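# Four arms place the axle in the empty green saddle

## Task

Put the axle into the green saddle that is currently empty, so that it rests there unsupported; every other object must end up standing where it was at the start. Finally open the gripper and move the arms away from the axle.

## Robot and tools

Setup: four identical i2rt Big YAM arms named arm1, arm2, arm3 and arm4. Each has six revolute joints, a two-finger gripper and a wrist camera (arm1_cam_wrist to arm4_cam_wrist). A fixed room camera, cam_high, looks down on the scene. When joints 1 and 6 are zero and the hand is level and pointing forward, the wrist camera rides on top of the hand and faces the fingertips. Reach is roughly 1.0 m from the joint1 axis.

Frames: one shared scene frame, origin on the floor, +z up. The hand point lies midway between the fingertips; the hand z axis runs along the fingers and its y axis is the direction the fingers open and close. Each arm's foot pose is real but never printed. Camera calibration lines (K, distortion, T_world_to_cam mapping scene to camera, pos_world) follow OpenCV conventions; expect a few degrees and millimetres of error, more for wrist cameras because they depend on reported joint angles.

execute_actions(actions, cameras): actions is a list holding exactly one action, or empty to just read state and images. The action is an object keyed by arm name; each arm gets a "joints" object whose entries are absolute joint targets (not offsets), in radians, except gripper_m in metres. Any subset of arms and joints may be named; all named motions start at once and may finish at different times. Ranges and done-tolerances: joint1_rad -2.879 to 2.879 (±0.045), rotates the arm around its foot, positive is counter-clockwise viewed from above, 0 points the arm where its foot faces. joint2_rad 0 to 3.141 (±0.14), shoulder; 0 leaves the upper arm pointing back, roughly level, and increasing lifts it up then forward. joint3_rad 0 to 3.019 (±0.09), elbow; 0 is folded, increasing opens it. joint4_rad -1.692 to 1.57 (±0.055), hand pitch, positive tilts fingertips up. joint5_rad -1.57 to 1.57 (±0.03), sideways hand swing, positive toward the arm's right. joint6_rad -2.094 to 2.094 (±0.035), hand roll, positive is clockwise seen from behind the hand. gripper_m 0 to 0.093 (±0.003), fingertip gap; grip force about 50 to 62 N per pad, lower on some. One action lasts at most 15 s. cameras is a list of names from arm1_cam_wrist, arm2_cam_wrist, arm3_cam_wrist, arm4_cam_wrist, cam_high, all; omitted, null or ["all"] means every camera, [] means none. An unknown key, name or out-of-range value rejects the whole call and nothing moves.

Results: each arm's joint_positions, hand pose, and joint_status per commanded joint; a pictures line lists cameras in the order of the returned images. joint_status words: off_target (stopped short, may keep pushing); contact_stop or time_out (target dropped, joint holds where it stopped, though after time_out a joint may keep a nearby target, within 0.375, 0.375, 0.113, 0.225, 0.075, 0.3 rad for joints 1 to 6, and continue pushing; on_its_own lists it); not_followed, often with a cause line, means a self/inter-arm collision check withheld those arm targets (a gripper target in the same action still runs) and the arm may retry them on later actions. on_its_own describes uncommanded behaviour; its "held at" value is a target, not a position. To relieve a pushing joint, command it to its reported position. Very small target changes may not move a joint. A joint bearing a load sinks slowly. Joints move at different speeds, so the hand can sweep a wide path between postures.

wait(seconds): 0 to 10 s, commands nothing, returns the same state and images as an empty action. zoom_image(camera, region): enlarges a region [x0, y0, x1, y1] in pixels (origin top-left, at most 504 by 504) of that camera's latest full image. read_manual(section): only "licences", returns licence text, no motion. finished_scene(scene): ends the given scene (1 or 2) after the last command has been held; irreversible, and it reports whether the goal holds. Replying without any tool call ends the remaining work.

Order: look first (empty action, zoom), then approach, grasp the axle, lift, carry, lower into the empty green saddle, open the gripper, retreat, check images, then finished_scene.

Avoid: the arms do not stop on contact and can push hard; prolonged pushing or holding loads heats motors (MOTOR HOT warning from 85 °C; at 100 °C an OVER-TEMPERATURE FAULT drops that arm, and its joints read limit_stop_at_motor_heat, so resend the target). Hard squeezing between two robots fails everything; hard impacts may too, and the clearance check ignores fingers, gripper housings and wrist cameras and can react late. Nothing reports robot-robot contact. Don't drop things, slam, or knock objects to the floor or out of the work area. Loose objects may occasionally get nudged by outside pushes. If a stop is reported, later motion calls in the same reply are skipped. Arms run independently and do not wait for each other. Shorter robot motion time is better.

Each tool is called after "Request:" as name(argument=value, ...) on one line, values as JSON.

## Session

Request:
execute_actions(actions=[])

Scene clock: 0.00 s.
arm1.joint_positions: joint1_rad=+0.632 joint2_rad=+0.550 joint3_rad=+1.320 joint4_rad=-1.360 joint5_rad=-0.073 joint6_rad=-0.178 gripper_m=+0.094
arm1.joint_status: not commanded
arm1.hand: x=-0.5031 y=+0.1942 z=+1.2954 quat_wxyz=(-0.424, -0.297, -0.827, +0.217) (m; scene frame)
arm2.joint_positions: joint1_rad=+0.655 joint2_rad=+0.460 joint3_rad=+1.406 joint4_rad=-1.476 joint5_rad=+0.070 joint6_rad=-0.418 gripper_m=+0.094
arm2.joint_status: not commanded
arm2.hand: x=-0.7159 y=-0.2272 z=+1.3709 quat_wxyz=(-0.327, +0.836, -0.225, -0.379) (m; scene frame)
arm3.joint_positions: joint1_rad=+0.840 joint2_rad=+0.481 joint3_rad=+1.349 joint4_rad=-1.216 joint5_rad=+0.284 joint6_rad=+0.446 gripper_m=+0.095
arm3.joint_status: not commanded
arm3.hand: x=+0.7547 y=+0.1967 z=+1.3712 quat_wxyz=(-0.548, -0.510, -0.632, +0.200) (m; scene frame)
arm4.joint_positions: joint1_rad=+0.748 joint2_rad=+0.632 joint3_rad=+1.383 joint4_rad=-1.244 joint5_rad=-0.224 joint6_rad=+0.200 gripper_m=+0.095
arm4.joint_status: not commanded
arm4.hand: x=+0.4507 y=-0.1804 z=+1.3082 quat_wxyz=(-0.076, +0.763, -0.389, -0.511) (m; scene frame)
pictures: arm1_cam_wrist, arm2_cam_wrist, arm3_cam_wrist, arm4_cam_wrist, cam_high
camera_calibration (this result's frames):
arm1_cam_wrist: T_world_to_cam=[[-0.675732, -0.727571, 0.118434, -0.351287], [-0.715127, 0.608055, -0.344764, -0.0295903], [0.178826, -0.317663, -0.931188, 1.482], [0, 0, 0, 1]] pos_world=[-0.523557, 0.233183, 1.41142]
arm2_cam_wrist: T_world_to_cam=[[0.624305, 0.691288, 0.363819, 0.107268], [0.779883, -0.524719, -0.341251, 0.914991], [-0.0450002, 0.496781, -0.866708, 1.39524], [0, 0, 0, 1]] pos_world=[-0.717768, -0.287167, 1.48248]
arm3_cam_wrist: T_world_to_cam=[[-0.85479, -0.41112, -0.316725, 1.16202], [-0.202598, 0.826211, -0.525671, 0.71554], [0.477795, -0.385171, -0.789528, 0.915436], [0, 0, 0, 1]] pos_world=[0.700858, 0.239142, 1.46694]
arm4_cam_wrist: T_world_to_cam=[[0.665575, 0.689403, -0.28589, 0.199664], [0.569052, -0.71662, -0.403281, 0.144808], [-0.482898, 0.105727, -0.869271, 1.4987], [0, 0, 0, 1]] pos_world=[0.508426, -0.19233, 1.41826]
Images, in order (width x height): arm1_cam_wrist 616x616, arm2_cam_wrist 616x616, arm3_cam_wrist 616x616, arm4_cam_wrist 616x616, cam_high 672x504.

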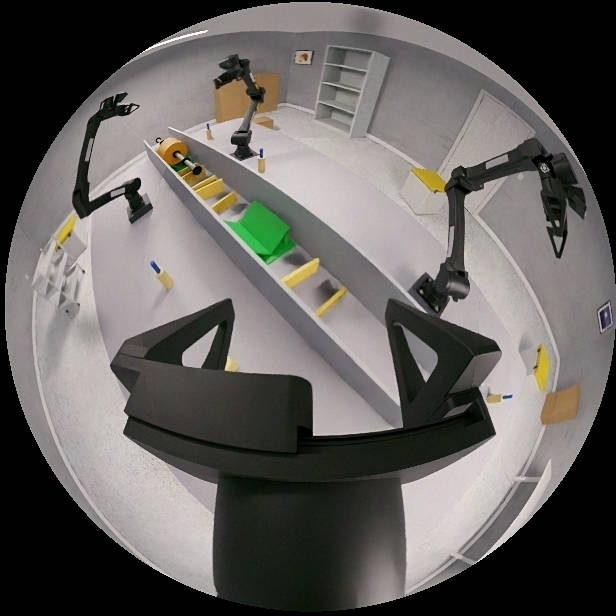

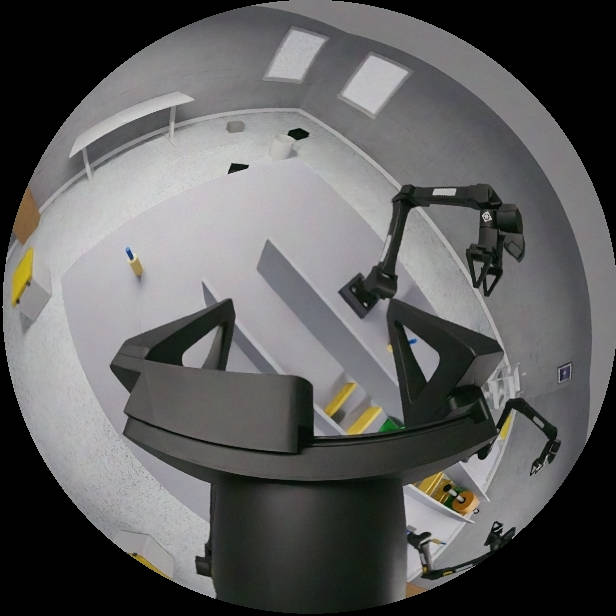

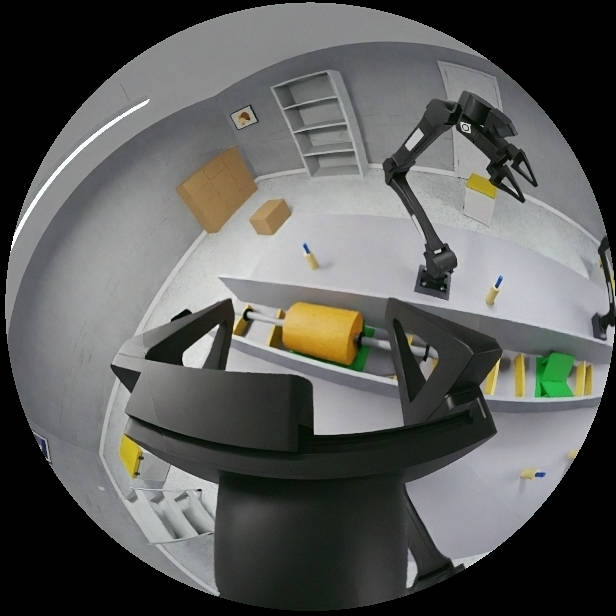

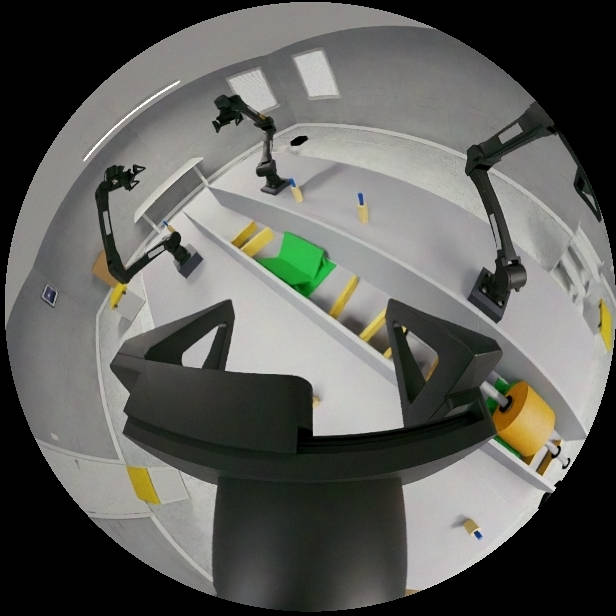

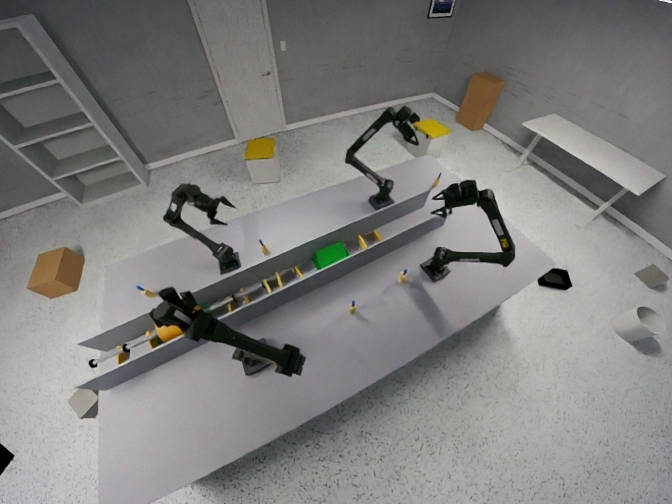

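Request:
zoom_image(camera="cam_high", region=[60, 260, 260, 410])

Request:
zoom_image(camera="cam_high", region=[210, 200, 410, 350])

Request:
zoom_image(camera="arm3_cam_wrist", region=[200, 240, 460, 420])

Region (60, 260, 260, 410) of cam_high's 672x504 image, scaled by 2.520, with more detail than that image has; it fills the top 378 rows of this view, and the rest is white.

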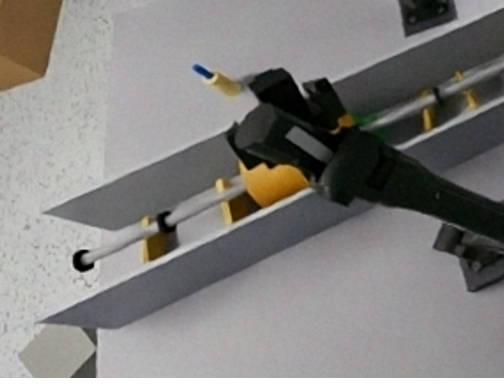

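Region (210, 200, 410, 350) of cam_high's 672x504 image, scaled by 2.520, with more detail than that image has; it fills the top 378 rows of this view, and the rest is white.

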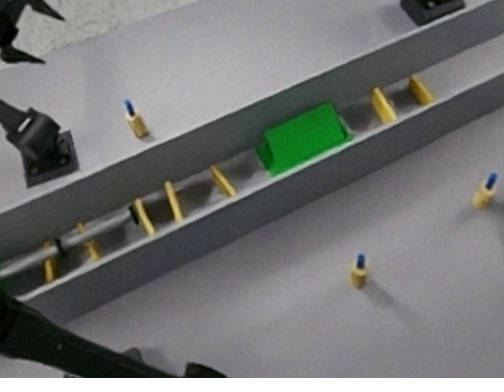

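Region (200, 240, 460, 420) of arm3_cam_wrist's 616x616 image, scaled by 1.938, with more detail than that image has; it fills the top 349 rows of this view, and the rest is white.

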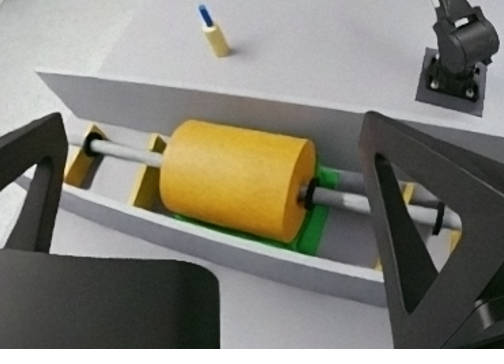

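Request:
zoom_image(camera="cam_high", region=[290, 220, 390, 295])

Request:
zoom_image(camera="arm1_cam_wrist", region=[130, 110, 370, 330])

Request:
zoom_image(camera="arm4_cam_wrist", region=[210, 180, 430, 380])

Region (290, 220, 390, 295) of cam_high's 672x504 image, scaled by 5.040, with more detail than that image has; it fills the top 378 rows of this view, and the rest is white.

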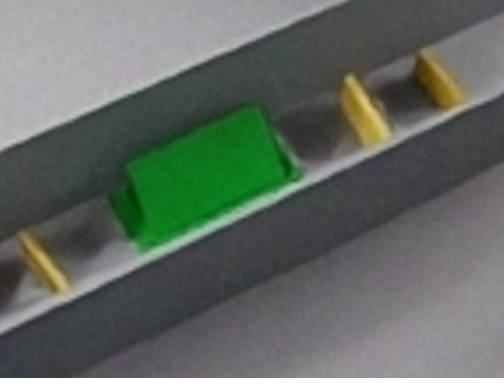

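Region (130, 110, 370, 330) of arm1_cam_wrist's 616x616 image, scaled by 2.100, with more detail than that image has; it fills the top 462 rows of this view, and the rest is white.

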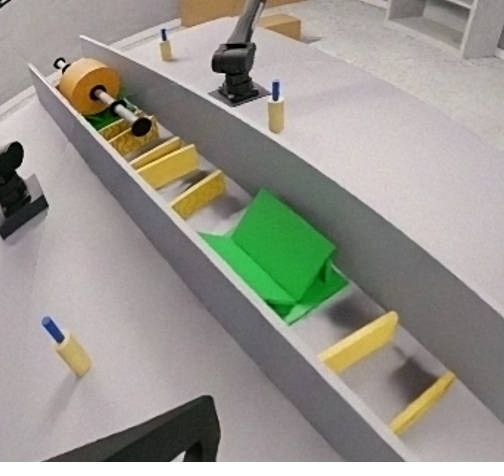

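Region (210, 180, 430, 380) of arm4_cam_wrist's 616x616 image, scaled by 2.291, with more detail than that image has; it fills the top 458 rows of this view, and the rest is white.

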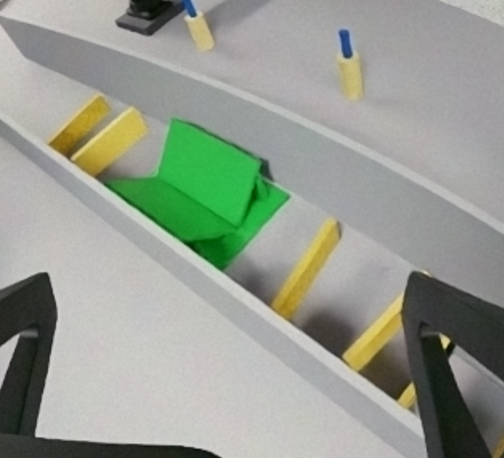

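Request:
zoom_image(camera="cam_high", region=[200, 235, 280, 315])

Request:
zoom_image(camera="cam_high", region=[70, 310, 170, 390])

Request:
zoom_image(camera="arm4_cam_wrist", region=[440, 350, 600, 510])

Region (200, 235, 280, 315) of cam_high's 672x504 image, scaled by 6.300, with more detail than that image has.

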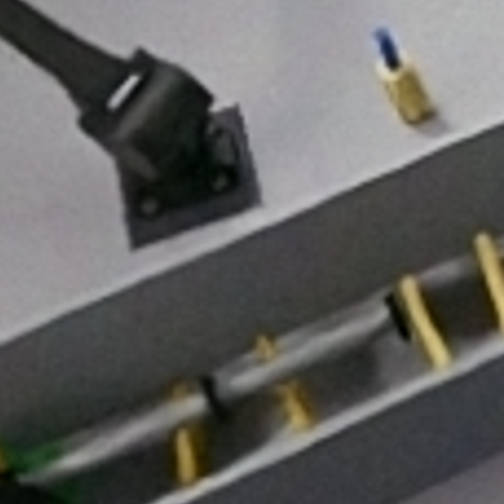

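Region (70, 310, 170, 390) of cam_high's 672x504 image, scaled by 5.040, with more detail than that image has; it fills the top 403 rows of this view, and the rest is white.

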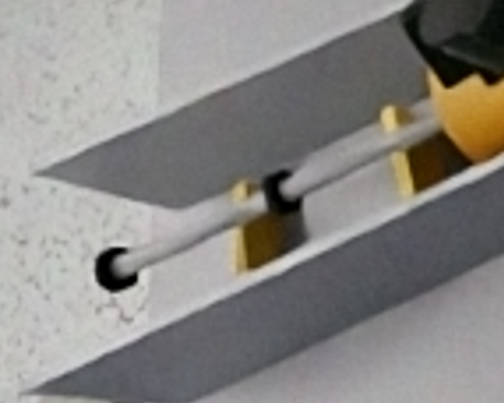

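Region (440, 350, 600, 510) of arm4_cam_wrist's 616x616 image, scaled by 3.150, with more detail than that image has.

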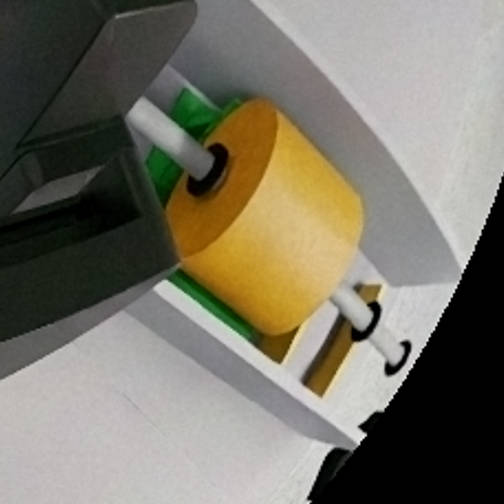

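Request:
execute_actions(actions=[{"arm4": {"joints": {"joint1_rad": -0.289, "joint2_rad": 1.122, "joint3_rad": 1.014, "joint4_rad": -1.266, "joint5_rad": -0.073, "joint6_rad": -1.945}}, "arm3": {"joints": {"joint1_rad": 1.048, "joint2_rad": 1.846, "joint3_rad": 1.667, "joint4_rad": -1.264, "joint5_rad": 0.155, "joint6_rad": -0.58}}, "arm1": {"joints": {"joint1_rad": 1.03, "joint2_rad": 1.6, "joint3_rad": 2.15, "joint4_rad": -1.25, "joint5_rad": 0.0, "joint6_rad": -0.5}}, "arm2": {"joints": {"joint1_rad": -1.15, "joint5_rad": 0.0, "joint6_rad": 0.0}}}], cameras=["arm1_cam_wrist", "arm3_cam_wrist", "arm4_cam_wrist", "cam_high"])

Scene clock: 122.40 s.
arm1.joint_positions: joint1_rad=+1.018 joint2_rad=+1.612 joint3_rad=+2.106 joint4_rad=-1.258 joint5_rad=-0.004 joint6_rad=-0.491 gripper_m=+0.094
arm1.joint_status: all done
arm1.hand: x=-0.1064 y=+0.0464 z=+1.3004 quat_wxyz=(-0.347, -0.012, -0.918, +0.192) (m; scene frame)
arm2.joint_positions: joint1_rad=-1.139 joint2_rad=+0.460 joint3_rad=+1.406 joint4_rad=-1.476 joint5_rad=+0.000 joint6_rad=-0.011 gripper_m=+0.094
arm2.joint_status: all done
arm2.hand: x=-0.5000 y=-0.2866 z=+1.3681 quat_wxyz=(-0.480, +0.197, -0.847, -0.110) (m; scene frame)
arm3.joint_positions: joint1_rad=+1.043 joint2_rad=+1.848 joint3_rad=+1.636 joint4_rad=-1.256 joint5_rad=+0.159 joint6_rad=-0.568 gripper_m=+0.095
arm3.joint_status: all done
arm3.hand: x=+1.1386 y=+0.0348 z=+0.9477 quat_wxyz=(+0.002, +0.020, -0.995, +0.102) (m; scene frame)
arm4.joint_positions: joint1_rad=-0.287 joint2_rad=+1.125 joint3_rad=+0.989 joint4_rad=-1.255 joint5_rad=-0.074 joint6_rad=-1.935 gripper_m=+0.095
arm4.joint_status: all done
arm4.hand: x=+0.7418 y=-0.0221 z=+0.9610 quat_wxyz=(-0.094, +0.995, +0.016, -0.003) (m; scene frame)
pictures: arm1_cam_wrist, arm3_cam_wrist, arm4_cam_wrist, cam_high
camera_calibration (this result's frames):
arm1_cam_wrist: T_world_to_cam=[[-0.153184, -0.922424, 0.354499, -0.433724], [-0.986522, 0.121861, -0.109202, 0.0330166], [0.057531, -0.366449, -0.928658, 1.35486], [0, 0, 0, 1]] pos_world=[-0.111815, 0.0923879, 1.41556]
arm3_cam_wrist: T_world_to_cam=[[0.0337095, -0.982336, 0.184064, -0.176883], [-0.798125, 0.0843901, 0.596552, 0.344839], [-0.601548, -0.167015, -0.781182, 1.54876], [0, 0, 0, 1]] pos_world=[1.21284, 0.0558074, 1.03671]
arm4_cam_wrist: T_world_to_cam=[[-0.0295854, 0.9833, 0.179574, -0.127659], [0.81176, -0.0811909, 0.57832, -1.15673], [0.583241, 0.162881, -0.795801, 0.460573], [0, 0, 0, 1]] pos_world=[0.666588, -0.0434075, 1.05841]
Images, in order (width x height): arm1_cam_wrist 616x616, arm3_cam_wrist 616x616, arm4_cam_wrist 616x616, cam_high 672x504.

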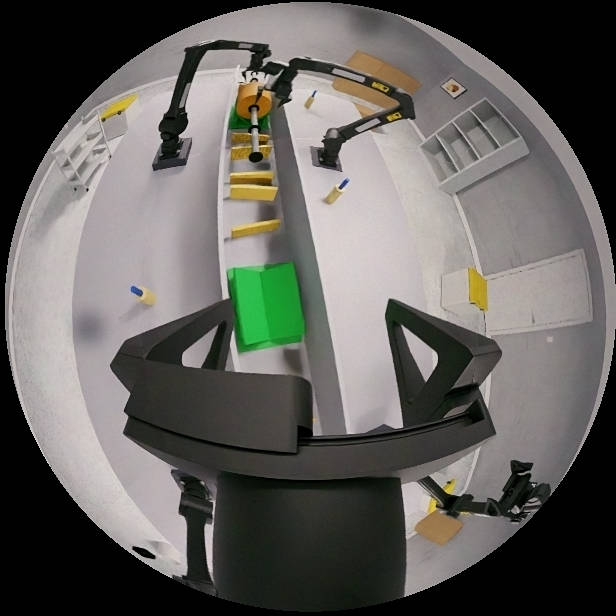

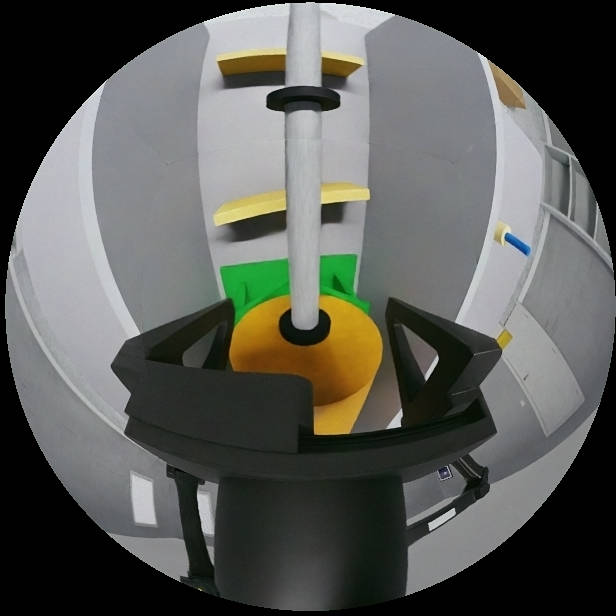

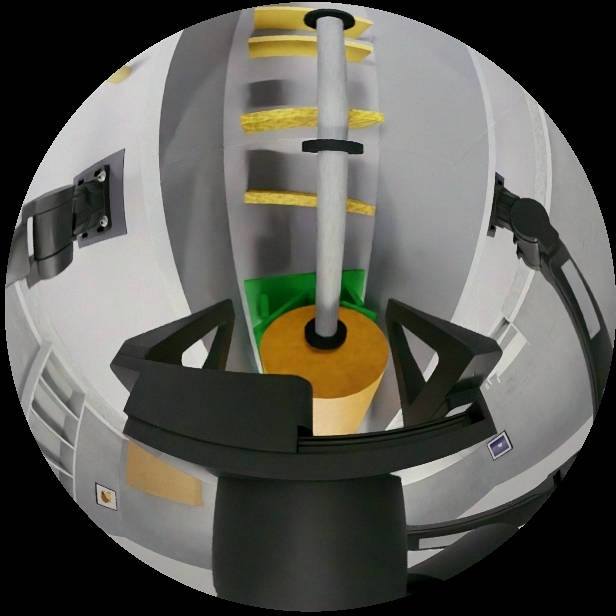

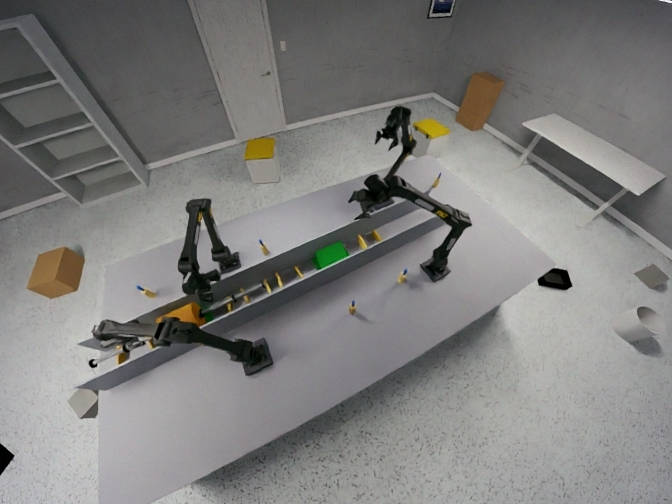

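Request:
zoom_image(camera="arm3_cam_wrist", region=[220, 70, 400, 250])

Request:
zoom_image(camera="arm3_cam_wrist", region=[220, 240, 400, 420])

Request:
zoom_image(camera="arm4_cam_wrist", region=[230, 70, 410, 250])

Request:
zoom_image(camera="arm4_cam_wrist", region=[220, 240, 400, 420])

Region (220, 70, 400, 250) of arm3_cam_wrist's 616x616 image, scaled by 2.800, with more detail than that image has.

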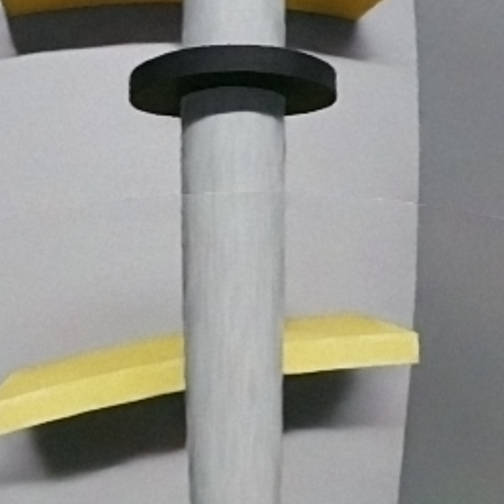

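Region (220, 240, 400, 420) of arm3_cam_wrist's 616x616 image, scaled by 2.800, with more detail than that image has.

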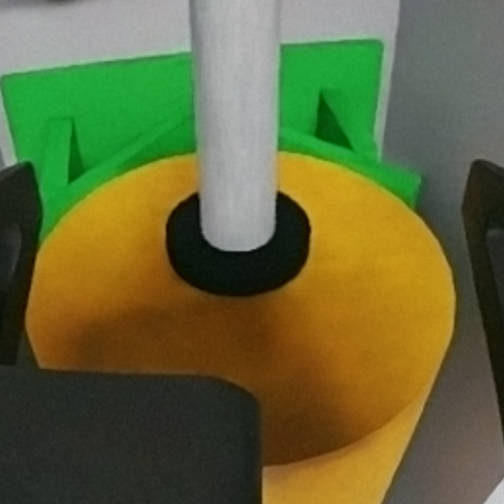

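Region (230, 70, 410, 250) of arm4_cam_wrist's 616x616 image, scaled by 2.800, with more detail than that image has.

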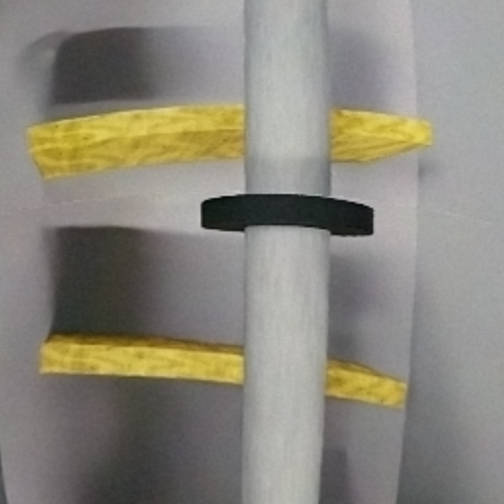

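Region (220, 240, 400, 420) of arm4_cam_wrist's 616x616 image, scaled by 2.800, with more detail than that image has.

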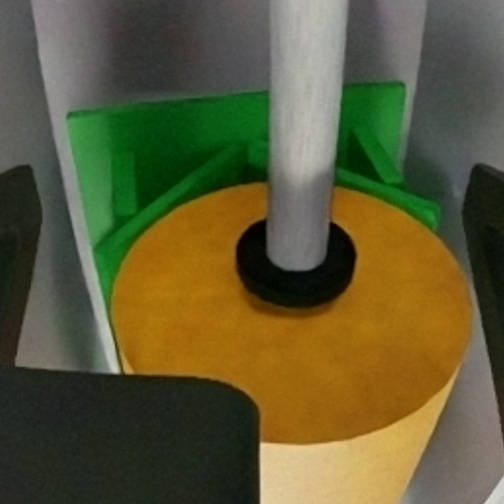

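Request:
execute_actions(actions=[{"arm4": {"joints": {"joint1_rad": -0.211, "joint2_rad": 1.358, "joint3_rad": 0.931, "joint4_rad": -1.025, "joint5_rad": -0.025, "joint6_rad": -1.865}}, "arm3": {"joints": {"joint1_rad": 1.01, "joint2_rad": 1.895, "joint3_rad": 1.503, "joint4_rad": -1.045, "joint6_rad": -0.6}}}], cameras=["arm3_cam_wrist", "arm4_cam_wrist"])

Scene clock: 209.70 s.
arm1.joint_positions: joint1_rad=+1.018 joint2_rad=+1.612 joint3_rad=+2.106 joint4_rad=-1.258 joint5_rad=-0.004 joint6_rad=-0.491 gripper_m=+0.094
arm1.joint_status: not commanded
arm1.hand: x=-0.1064 y=+0.0464 z=+1.3004 quat_wxyz=(-0.347, -0.012, -0.918, +0.192) (m; scene frame)
arm2.joint_positions: joint1_rad=-1.139 joint2_rad=+0.460 joint3_rad=+1.406 joint4_rad=-1.476 joint5_rad=+0.000 joint6_rad=-0.011 gripper_m=+0.094
arm2.joint_status: not commanded
arm2.hand: x=-0.5000 y=-0.2866 z=+1.3681 quat_wxyz=(-0.480, +0.197, -0.847, -0.110) (m; scene frame)
arm3.joint_positions: joint1_rad=+1.010 joint2_rad=+1.888 joint3_rad=+1.492 joint4_rad=-1.058 joint5_rad=+0.158 joint6_rad=-0.588 gripper_m=+0.095
arm3.joint_status: all done
arm3.hand: x=+1.1239 y=+0.0197 z=+0.8745 quat_wxyz=(-0.002, +0.013, -0.994, +0.105) (m; scene frame)
arm4.joint_positions: joint1_rad=-0.211 joint2_rad=+1.372 joint3_rad=+0.926 joint4_rad=-1.039 joint5_rad=-0.029 joint6_rad=-1.875 gripper_m=+0.095
arm4.joint_status: all done
arm4.hand: x=+0.7341 y=+0.0182 z=+0.8581 quat_wxyz=(-0.043, +0.999, +0.021, -0.001) (m; scene frame)
pictures: arm3_cam_wrist, arm4_cam_wrist
camera_calibration (this result's frames):
arm3_cam_wrist: T_world_to_cam=[[0.0192055, -0.981319, 0.191424, -0.167869], [-0.802089, 0.0991801, 0.588911, 0.388896], [-0.596895, -0.16485, -0.785201, 1.47847], [0, 0, 0, 1]] pos_world=[1.19764, 0.0404216, 0.964003]
arm4_cam_wrist: T_world_to_cam=[[-0.0403303, 0.996166, 0.0776341, -0.0539273], [0.808501, -0.0131192, 0.588349, -1.09515], [0.587112, 0.0864955, -0.804872, 0.382943], [0, 0, 0, 1]] pos_world=[0.658428, 0.00623019, 0.956739]
Images, in order (width x height): arm3_cam_wrist 616x616, arm4_cam_wrist 616x616.

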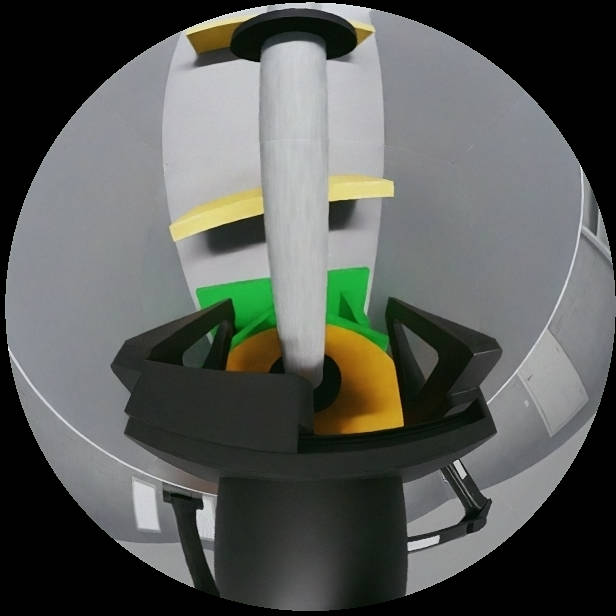

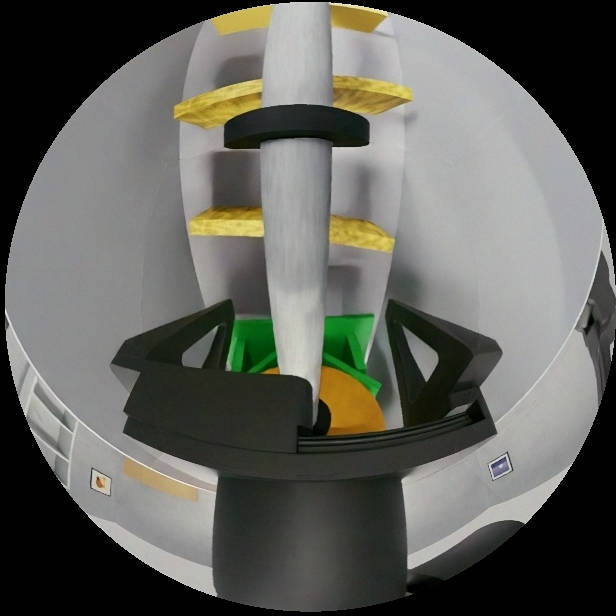

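Request:
execute_actions(actions=[{"arm4": {"joints": {"joint3_rad": 0.92, "gripper_m": 0.0}}, "arm3": {"joints": {"joint1_rad": 1.024, "gripper_m": 0.0}}}], cameras=["arm3_cam_wrist", "arm4_cam_wrist"])

Scene clock: 220.63 s.
arm1.joint_positions: joint1_rad=+1.018 joint2_rad=+1.612 joint3_rad=+2.106 joint4_rad=-1.258 joint5_rad=-0.004 joint6_rad=-0.491 gripper_m=+0.094
arm1.joint_status: not commanded
arm1.hand: x=-0.1064 y=+0.0464 z=+1.3004 quat_wxyz=(-0.347, -0.012, -0.918, +0.192) (m; scene frame)
arm2.joint_positions: joint1_rad=-1.139 joint2_rad=+0.460 joint3_rad=+1.406 joint4_rad=-1.476 joint5_rad=+0.000 joint6_rad=-0.011 gripper_m=+0.094
arm2.joint_status: not commanded
arm2.hand: x=-0.5000 y=-0.2866 z=+1.3681 quat_wxyz=(-0.480, +0.197, -0.847, -0.110) (m; scene frame)
arm3.joint_positions: joint1_rad=+1.018 joint2_rad=+1.888 joint3_rad=+1.491 joint4_rad=-1.059 joint5_rad=+0.155 joint6_rad=-0.593 gripper_m=+0.024
arm3.joint_status: gripper_m off_target (ended at +0.024, target +0.000); the others done
arm3.hand: x=+1.1262 y=+0.0243 z=+0.8739 quat_wxyz=(-0.002, +0.019, -0.994, +0.103) (m; scene frame)
arm4.joint_positions: joint1_rad=-0.212 joint2_rad=+1.367 joint3_rad=+0.918 joint4_rad=-1.044 joint5_rad=-0.020 joint6_rad=-1.869 gripper_m=+0.023
arm4.joint_status: gripper_m off_target (ended at +0.023, target +0.000); the others done
arm4.hand: x=+0.7345 y=+0.0133 z=+0.8564 quat_wxyz=(-0.037, +0.999, +0.018, +0.002) (m; scene frame)
pictures: arm3_cam_wrist, arm4_cam_wrist
camera_calibration (this result's frames):
arm3_cam_wrist: T_world_to_cam=[[0.0316266, -0.981808, 0.187221, -0.173616], [-0.802833, 0.0866227, 0.589878, 0.39098], [-0.595365, -0.168963, -0.785488, 1.47872], [0, 0, 0, 1]] pos_world=[1.19976, 0.045524, 0.963394]
arm4_cam_wrist: T_world_to_cam=[[-0.0343409, 0.997213, 0.0662319, -0.0434587], [0.804872, -0.0116901, 0.593333, -1.09621], [0.592453, 0.0736838, -0.802228, 0.375745], [0, 0, 0, 1]] pos_world=[0.658205, 0.00283648, 0.954729]
Images, in order (width x height): arm3_cam_wrist 616x616, arm4_cam_wrist 616x616.

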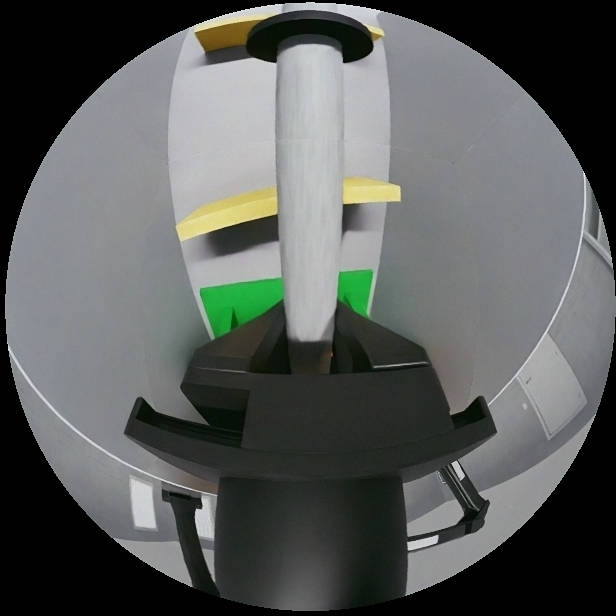

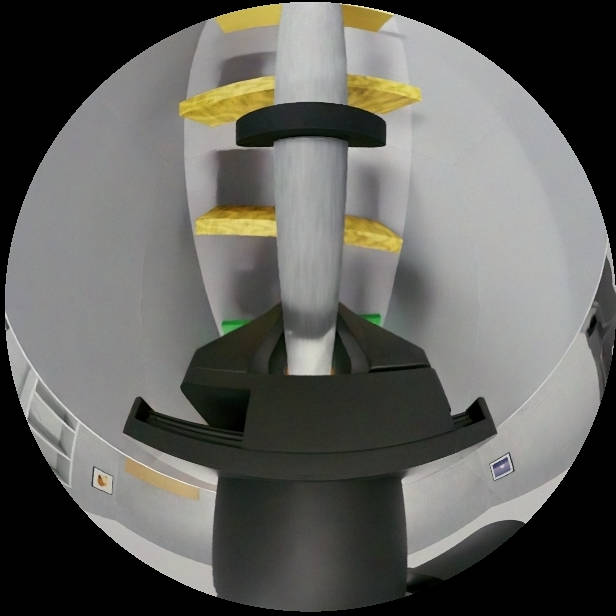

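Request:
execute_actions(actions=[{"arm4": {"joints": {"joint1_rad": -0.011, "joint2_rad": 1.211, "joint3_rad": 1.142, "joint4_rad": -1.31, "joint5_rad": -0.003, "joint6_rad": -1.672}}, "arm3": {"joints": {"joint1_rad": 0.933, "joint2_rad": 1.61, "joint3_rad": 1.48, "joint4_rad": -1.21, "joint5_rad": 0.149, "joint6_rad": -0.675}}, "arm1": {"joints": {"joint2_rad": 1.78}}}], cameras=["arm3_cam_wrist", "arm4_cam_wrist", "cam_high"])

Scene clock: 258.53 s.
arm1.joint_positions: joint1_rad=+1.018 joint2_rad=+1.803 joint3_rad=+2.125 joint4_rad=-1.258 joint5_rad=-0.004 joint6_rad=-0.492 gripper_m=+0.094
arm1.joint_status: all done
arm1.hand: x=-0.0500 y=+0.0137 z=+1.1901 quat_wxyz=(-0.277, -0.013, -0.948, +0.153) (m; scene frame)
arm2.joint_positions: joint1_rad=-1.139 joint2_rad=+0.460 joint3_rad=+1.406 joint4_rad=-1.476 joint5_rad=+0.000 joint6_rad=-0.011 gripper_m=+0.094
arm2.joint_status: not commanded
arm2.hand: x=-0.5000 y=-0.2866 z=+1.3681 quat_wxyz=(-0.480, +0.197, -0.847, -0.110) (m; scene frame)
arm3.joint_positions: joint1_rad=+0.936 joint2_rad=+1.645 joint3_rad=+1.428 joint4_rad=-1.211 joint5_rad=+0.139 joint6_rad=-0.685 gripper_m=+0.024
arm3.joint_status: all done
arm3.hand: x=+1.0524 y=+0.0242 z=+0.9745 quat_wxyz=(-0.010, +0.024, -0.994, +0.106) (m; scene frame)
arm4.joint_positions: joint1_rad=-0.005 joint2_rad=+1.226 joint3_rad=+1.068 joint4_rad=-1.307 joint5_rad=+0.006 joint6_rad=-1.674 gripper_m=+0.023
arm4.joint_status: all done
arm4.hand: x=+0.6617 y=+0.0112 z=+0.9573 quat_wxyz=(-0.049, +0.998, +0.023, +0.008) (m; scene frame)
pictures: arm3_cam_wrist, arm4_cam_wrist, cam_high
camera_calibration (this result's frames):
arm3_cam_wrist: T_world_to_cam=[[0.0399824, -0.980511, 0.192352, -0.203975], [-0.811841, 0.0803482, 0.578323, 0.293263], [-0.582508, -0.179282, -0.792807, 1.50767], [0, 0, 0, 1]] pos_world=[1.12447, 0.0467356, 1.06493]
arm4_cam_wrist: T_world_to_cam=[[-0.0444596, 0.994981, 0.0896483, -0.0662965], [0.79794, -0.018626, 0.602449, -1.10146], [0.601095, 0.0983186, -0.793107, 0.485212], [0, 0, 0, 1]] pos_world=[0.584289, -0.00225729, 1.05434]
Images, in order (width x height): arm3_cam_wrist 616x616, arm4_cam_wrist 616x616, cam_high 672x504.

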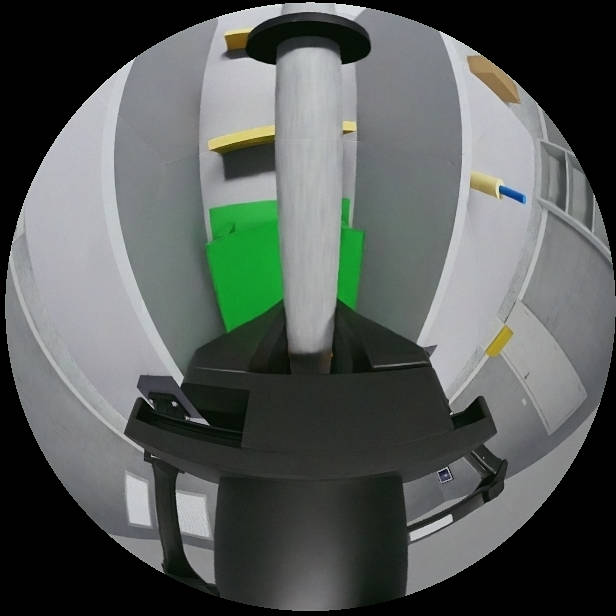

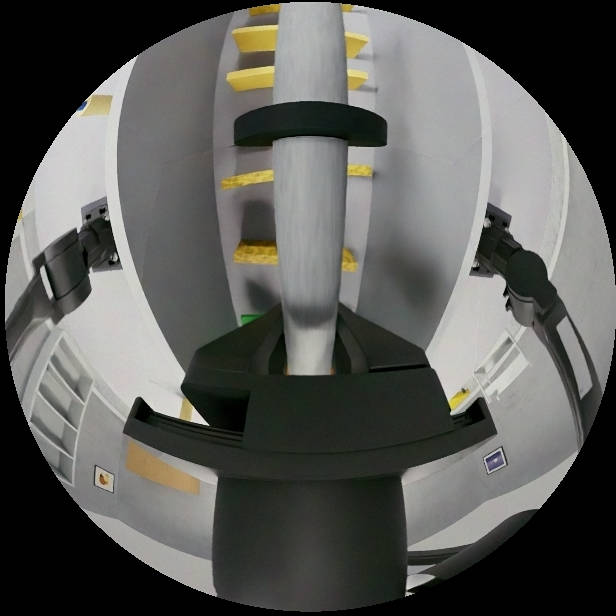

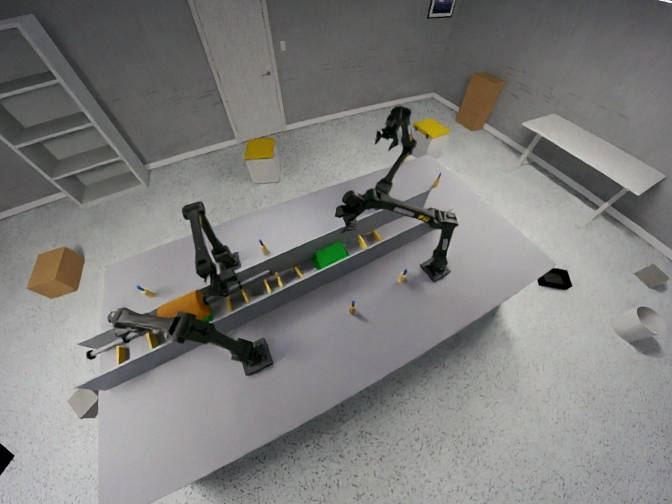

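Request:
execute_actions(actions=[])

Scene clock: 288.50 s.
arm1.joint_positions: joint1_rad=+1.018 joint2_rad=+1.803 joint3_rad=+2.125 joint4_rad=-1.258 joint5_rad=-0.004 joint6_rad=-0.492 gripper_m=+0.094
arm1.joint_status: all done
arm1.hand: x=-0.0500 y=+0.0137 z=+1.1901 quat_wxyz=(-0.277, -0.013, -0.948, +0.153) (m; scene frame)
arm2.joint_positions: joint1_rad=-1.139 joint2_rad=+0.460 joint3_rad=+1.406 joint4_rad=-1.476 joint5_rad=+0.000 joint6_rad=-0.011 gripper_m=+0.094
arm2.joint_status: not commanded
arm2.hand: x=-0.5000 y=-0.2866 z=+1.3681 quat_wxyz=(-0.480, +0.197, -0.847, -0.110) (m; scene frame)
arm3.joint_positions: joint1_rad=+0.936 joint2_rad=+1.645 joint3_rad=+1.428 joint4_rad=-1.211 joint5_rad=+0.139 joint6_rad=-0.685 gripper_m=+0.024
arm3.joint_status: all done
arm3.hand: x=+1.0524 y=+0.0242 z=+0.9745 quat_wxyz=(-0.010, +0.024, -0.994, +0.106) (m; scene frame)
arm4.joint_positions: joint1_rad=-0.005 joint2_rad=+1.226 joint3_rad=+1.068 joint4_rad=-1.307 joint5_rad=+0.006 joint6_rad=-1.674 gripper_m=+0.023
arm4.joint_status: all done
arm4.hand: x=+0.6617 y=+0.0112 z=+0.9573 quat_wxyz=(-0.049, +0.998, +0.023, +0.008) (m; scene frame)
pictures: arm1_cam_wrist, arm2_cam_wrist, arm3_cam_wrist, arm4_cam_wrist, cam_high
camera_calibration (this result's frames):
arm1_cam_wrist: T_world_to_cam=[[-0.1048, -0.950165, 0.293606, -0.34087], [-0.990948, 0.124679, 0.0497777, -0.108906], [-0.0839036, -0.285731, -0.95463, 1.25988], [0, 0, 0, 1]] pos_world=[-0.0379346, 0.049682, 1.30822]
arm2_cam_wrist: T_world_to_cam=[[0.444126, -0.89591, -0.00984844, -0.0192079], [-0.825532, -0.404916, -0.393117, 0.0170692], [0.34821, 0.182723, -0.919436, 1.61077], [0, 0, 0, 1]] pos_world=[-0.538262, -0.304622, 1.48752]
arm3_cam_wrist: T_world_to_cam=[[0.0399824, -0.980511, 0.192352, -0.203975], [-0.811841, 0.0803482, 0.578323, 0.293263], [-0.582508, -0.179282, -0.792807, 1.50767], [0, 0, 0, 1]] pos_world=[1.12447, 0.0467356, 1.06493]
arm4_cam_wrist: T_world_to_cam=[[-0.0444596, 0.994981, 0.0896483, -0.0662965], [0.79794, -0.018626, 0.602449, -1.10146], [0.601095, 0.0983186, -0.793107, 0.485212], [0, 0, 0, 1]] pos_world=[0.584289, -0.00225729, 1.05434]
Images, in order (width x height): arm1_cam_wrist 616x616, arm2_cam_wrist 616x616, arm3_cam_wrist 616x616, arm4_cam_wrist 616x616, cam_high 672x504.

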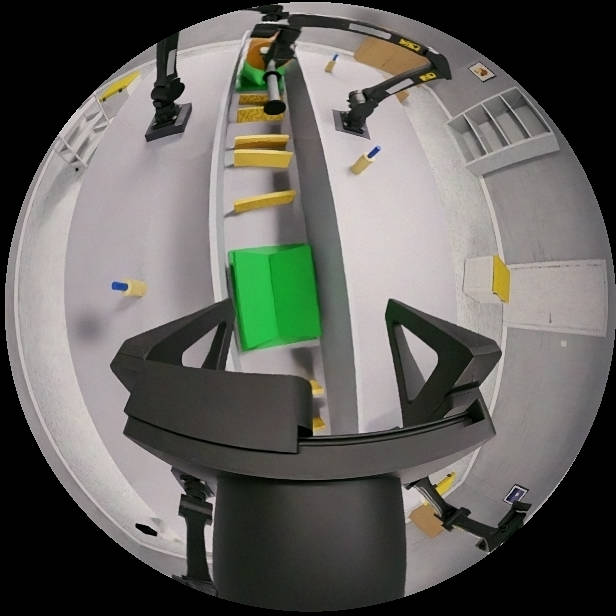

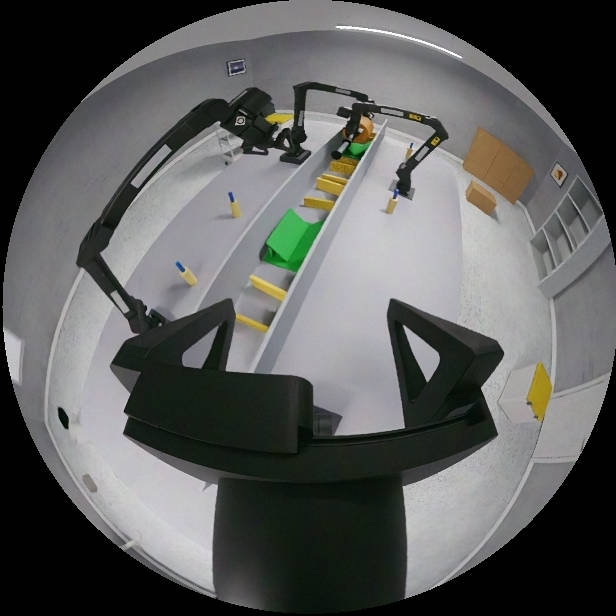

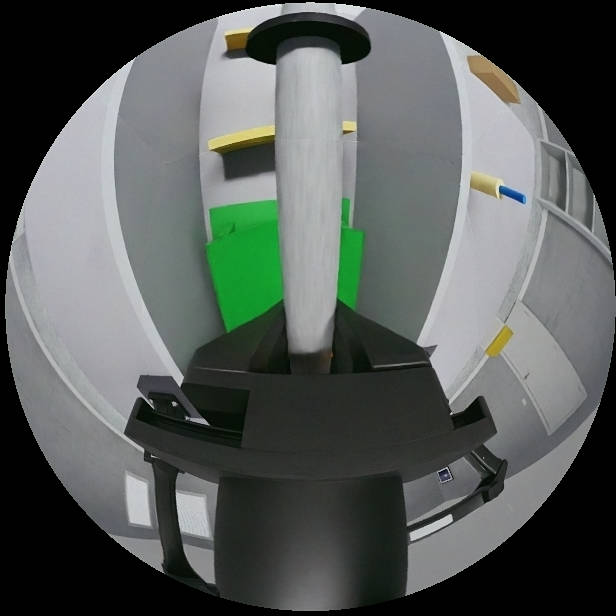

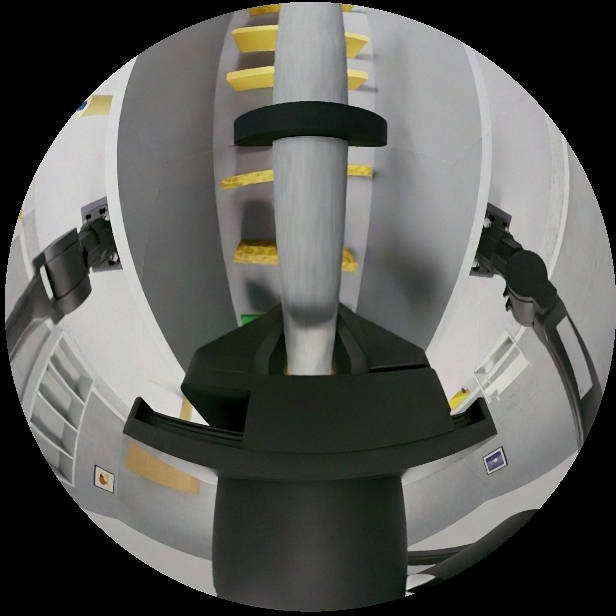

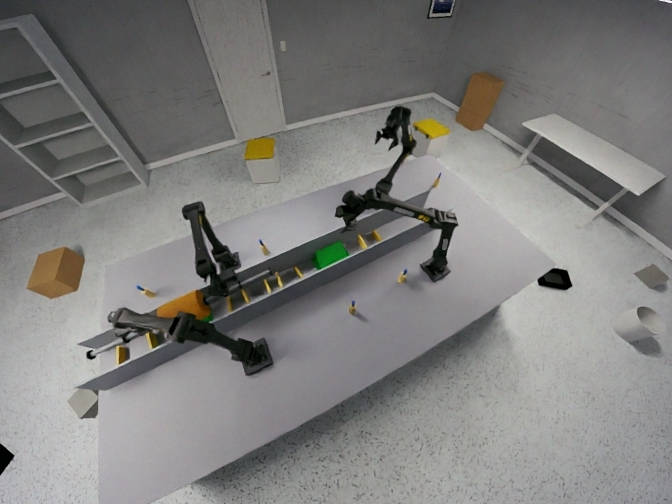

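Request:
execute_actions(actions=[{"arm4":{"joints":{"joint1_rad":0.502,"joint2_rad":1.276,"joint3_rad":1.191,"joint4_rad":-1.338,"joint5_rad":0.045,"joint6_rad":-1.156}},"arm3":{"joints":{"joint1_rad":0.623,"joint2_rad":1.336,"joint3_rad":1.161,"joint4_rad":-1.143,"joint5_rad":0.104,"joint6_rad":-0.988}},"arm1":{"joints":{"joint1_rad":1.044,"joint2_rad":2.045,"joint3_rad":2.198,"joint4_rad":-1.197,"joint5_rad":0.017,"joint6_rad":-0.583}}}], cameras=["arm1_cam_wrist","arm3_cam_wrist","arm4_cam_wrist","cam_high"])

Scene clock: 409.90 s.
arm1.joint_positions: joint1_rad=+1.029 joint2_rad=+2.070 joint3_rad=+2.171 joint4_rad=-1.208 joint5_rad=+0.012 joint6_rad=-0.574 gripper_m=+0.094
arm1.joint_status: all done
arm1.hand: x=+0.0142 y=-0.0173 z=+1.0344 quat_wxyz=(-0.197, +0.031, -0.971, +0.128) (m; scene frame)
arm2.joint_positions: joint1_rad=-1.139 joint2_rad=+0.460 joint3_rad=+1.406 joint4_rad=-1.476 joint5_rad=+0.000 joint6_rad=-0.011 gripper_m=+0.094
arm2.joint_status: not commanded
arm2.hand: x=-0.5000 y=-0.2866 z=+1.3681 quat_wxyz=(-0.480, +0.197, -0.847, -0.110) (m; scene frame)
arm3.joint_positions: joint1_rad=+0.618 joint2_rad=+1.378 joint3_rad=+1.113 joint4_rad=-1.144 joint5_rad=+0.090 joint6_rad=-0.992 gripper_m=+0.024
arm3.joint_status: all done
arm3.hand: x=+0.8767 y=-0.0006 z=+0.9703 quat_wxyz=(-0.004, +0.020, -0.995, +0.099) (m; scene frame)
arm4.joint_positions: joint1_rad=+0.495 joint2_rad=+1.292 joint3_rad=+1.111 joint4_rad=-1.335 joint5_rad=+0.033 joint6_rad=-1.167 gripper_m=+0.023
arm4.joint_status: all done
arm4.hand: x=+0.4858 y=-0.0099 z=+0.9511 quat_wxyz=(-0.029, +0.999, +0.019, +0.005) (m; scene frame)
pictures: arm1_cam_wrist, arm3_cam_wrist, arm4_cam_wrist, cam_high
camera_calibration (this result's frames):
arm1_cam_wrist: T_world_to_cam=[[0.014276, -0.962888, 0.269525, -0.29483], [-0.972824, 0.0489254, 0.226316, -0.217857], [-0.231103, -0.265431, -0.936022, 1.09099], [0, 0, 0, 1]] pos_world=[0.0444041, 0.0163538, 1.14996]
arm3_cam_wrist: T_world_to_cam=[[0.0326266, -0.983315, 0.178964, -0.201045], [-0.805099, 0.080246, 0.587687, 0.140044], [-0.592242, -0.163258, -0.789048, 1.40238], [0, 0, 0, 1]] pos_world=[0.949854, 0.0200201, 1.06022]
arm4_cam_wrist: T_world_to_cam=[[-0.0365597, 0.998105, 0.049501, -0.0181409], [0.801551, -0.00029401, 0.597926, -0.95502], [0.596807, 0.0615376, -0.800021, 0.596436], [0, 0, 0, 1]] pos_world=[0.408878, -0.0188775, 1.04909]
Images, in order (width x height): arm1_cam_wrist 616x616, arm3_cam_wrist 616x616, arm4_cam_wrist 616x616, cam_high 672x504.

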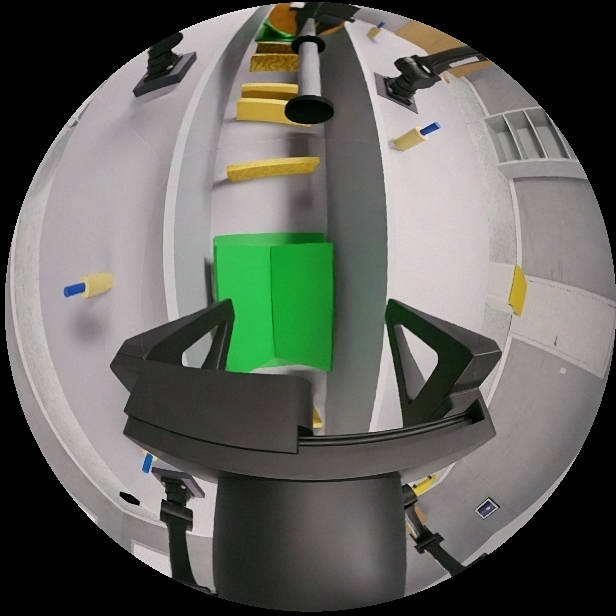

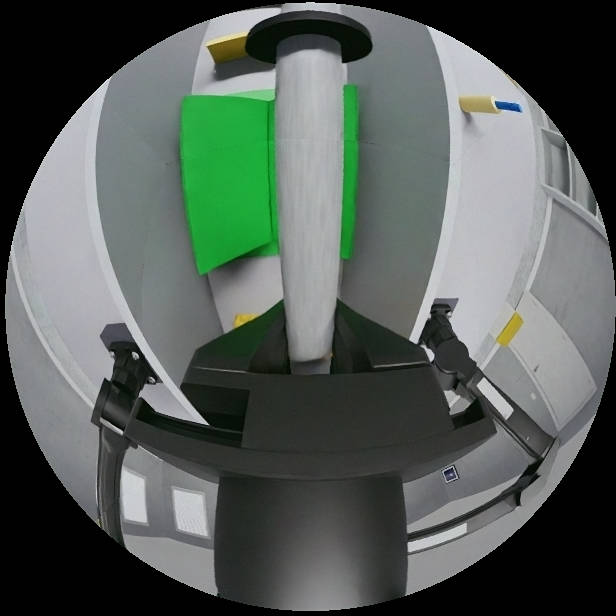

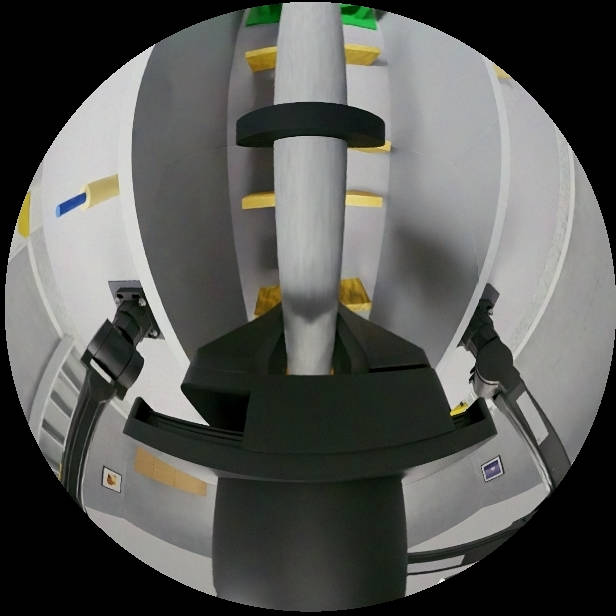

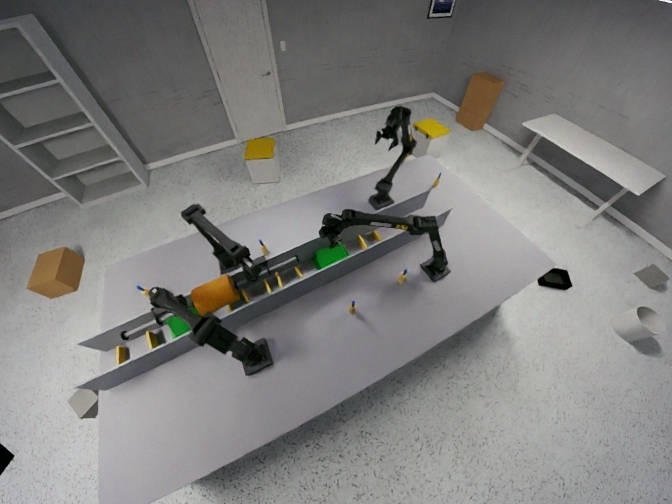

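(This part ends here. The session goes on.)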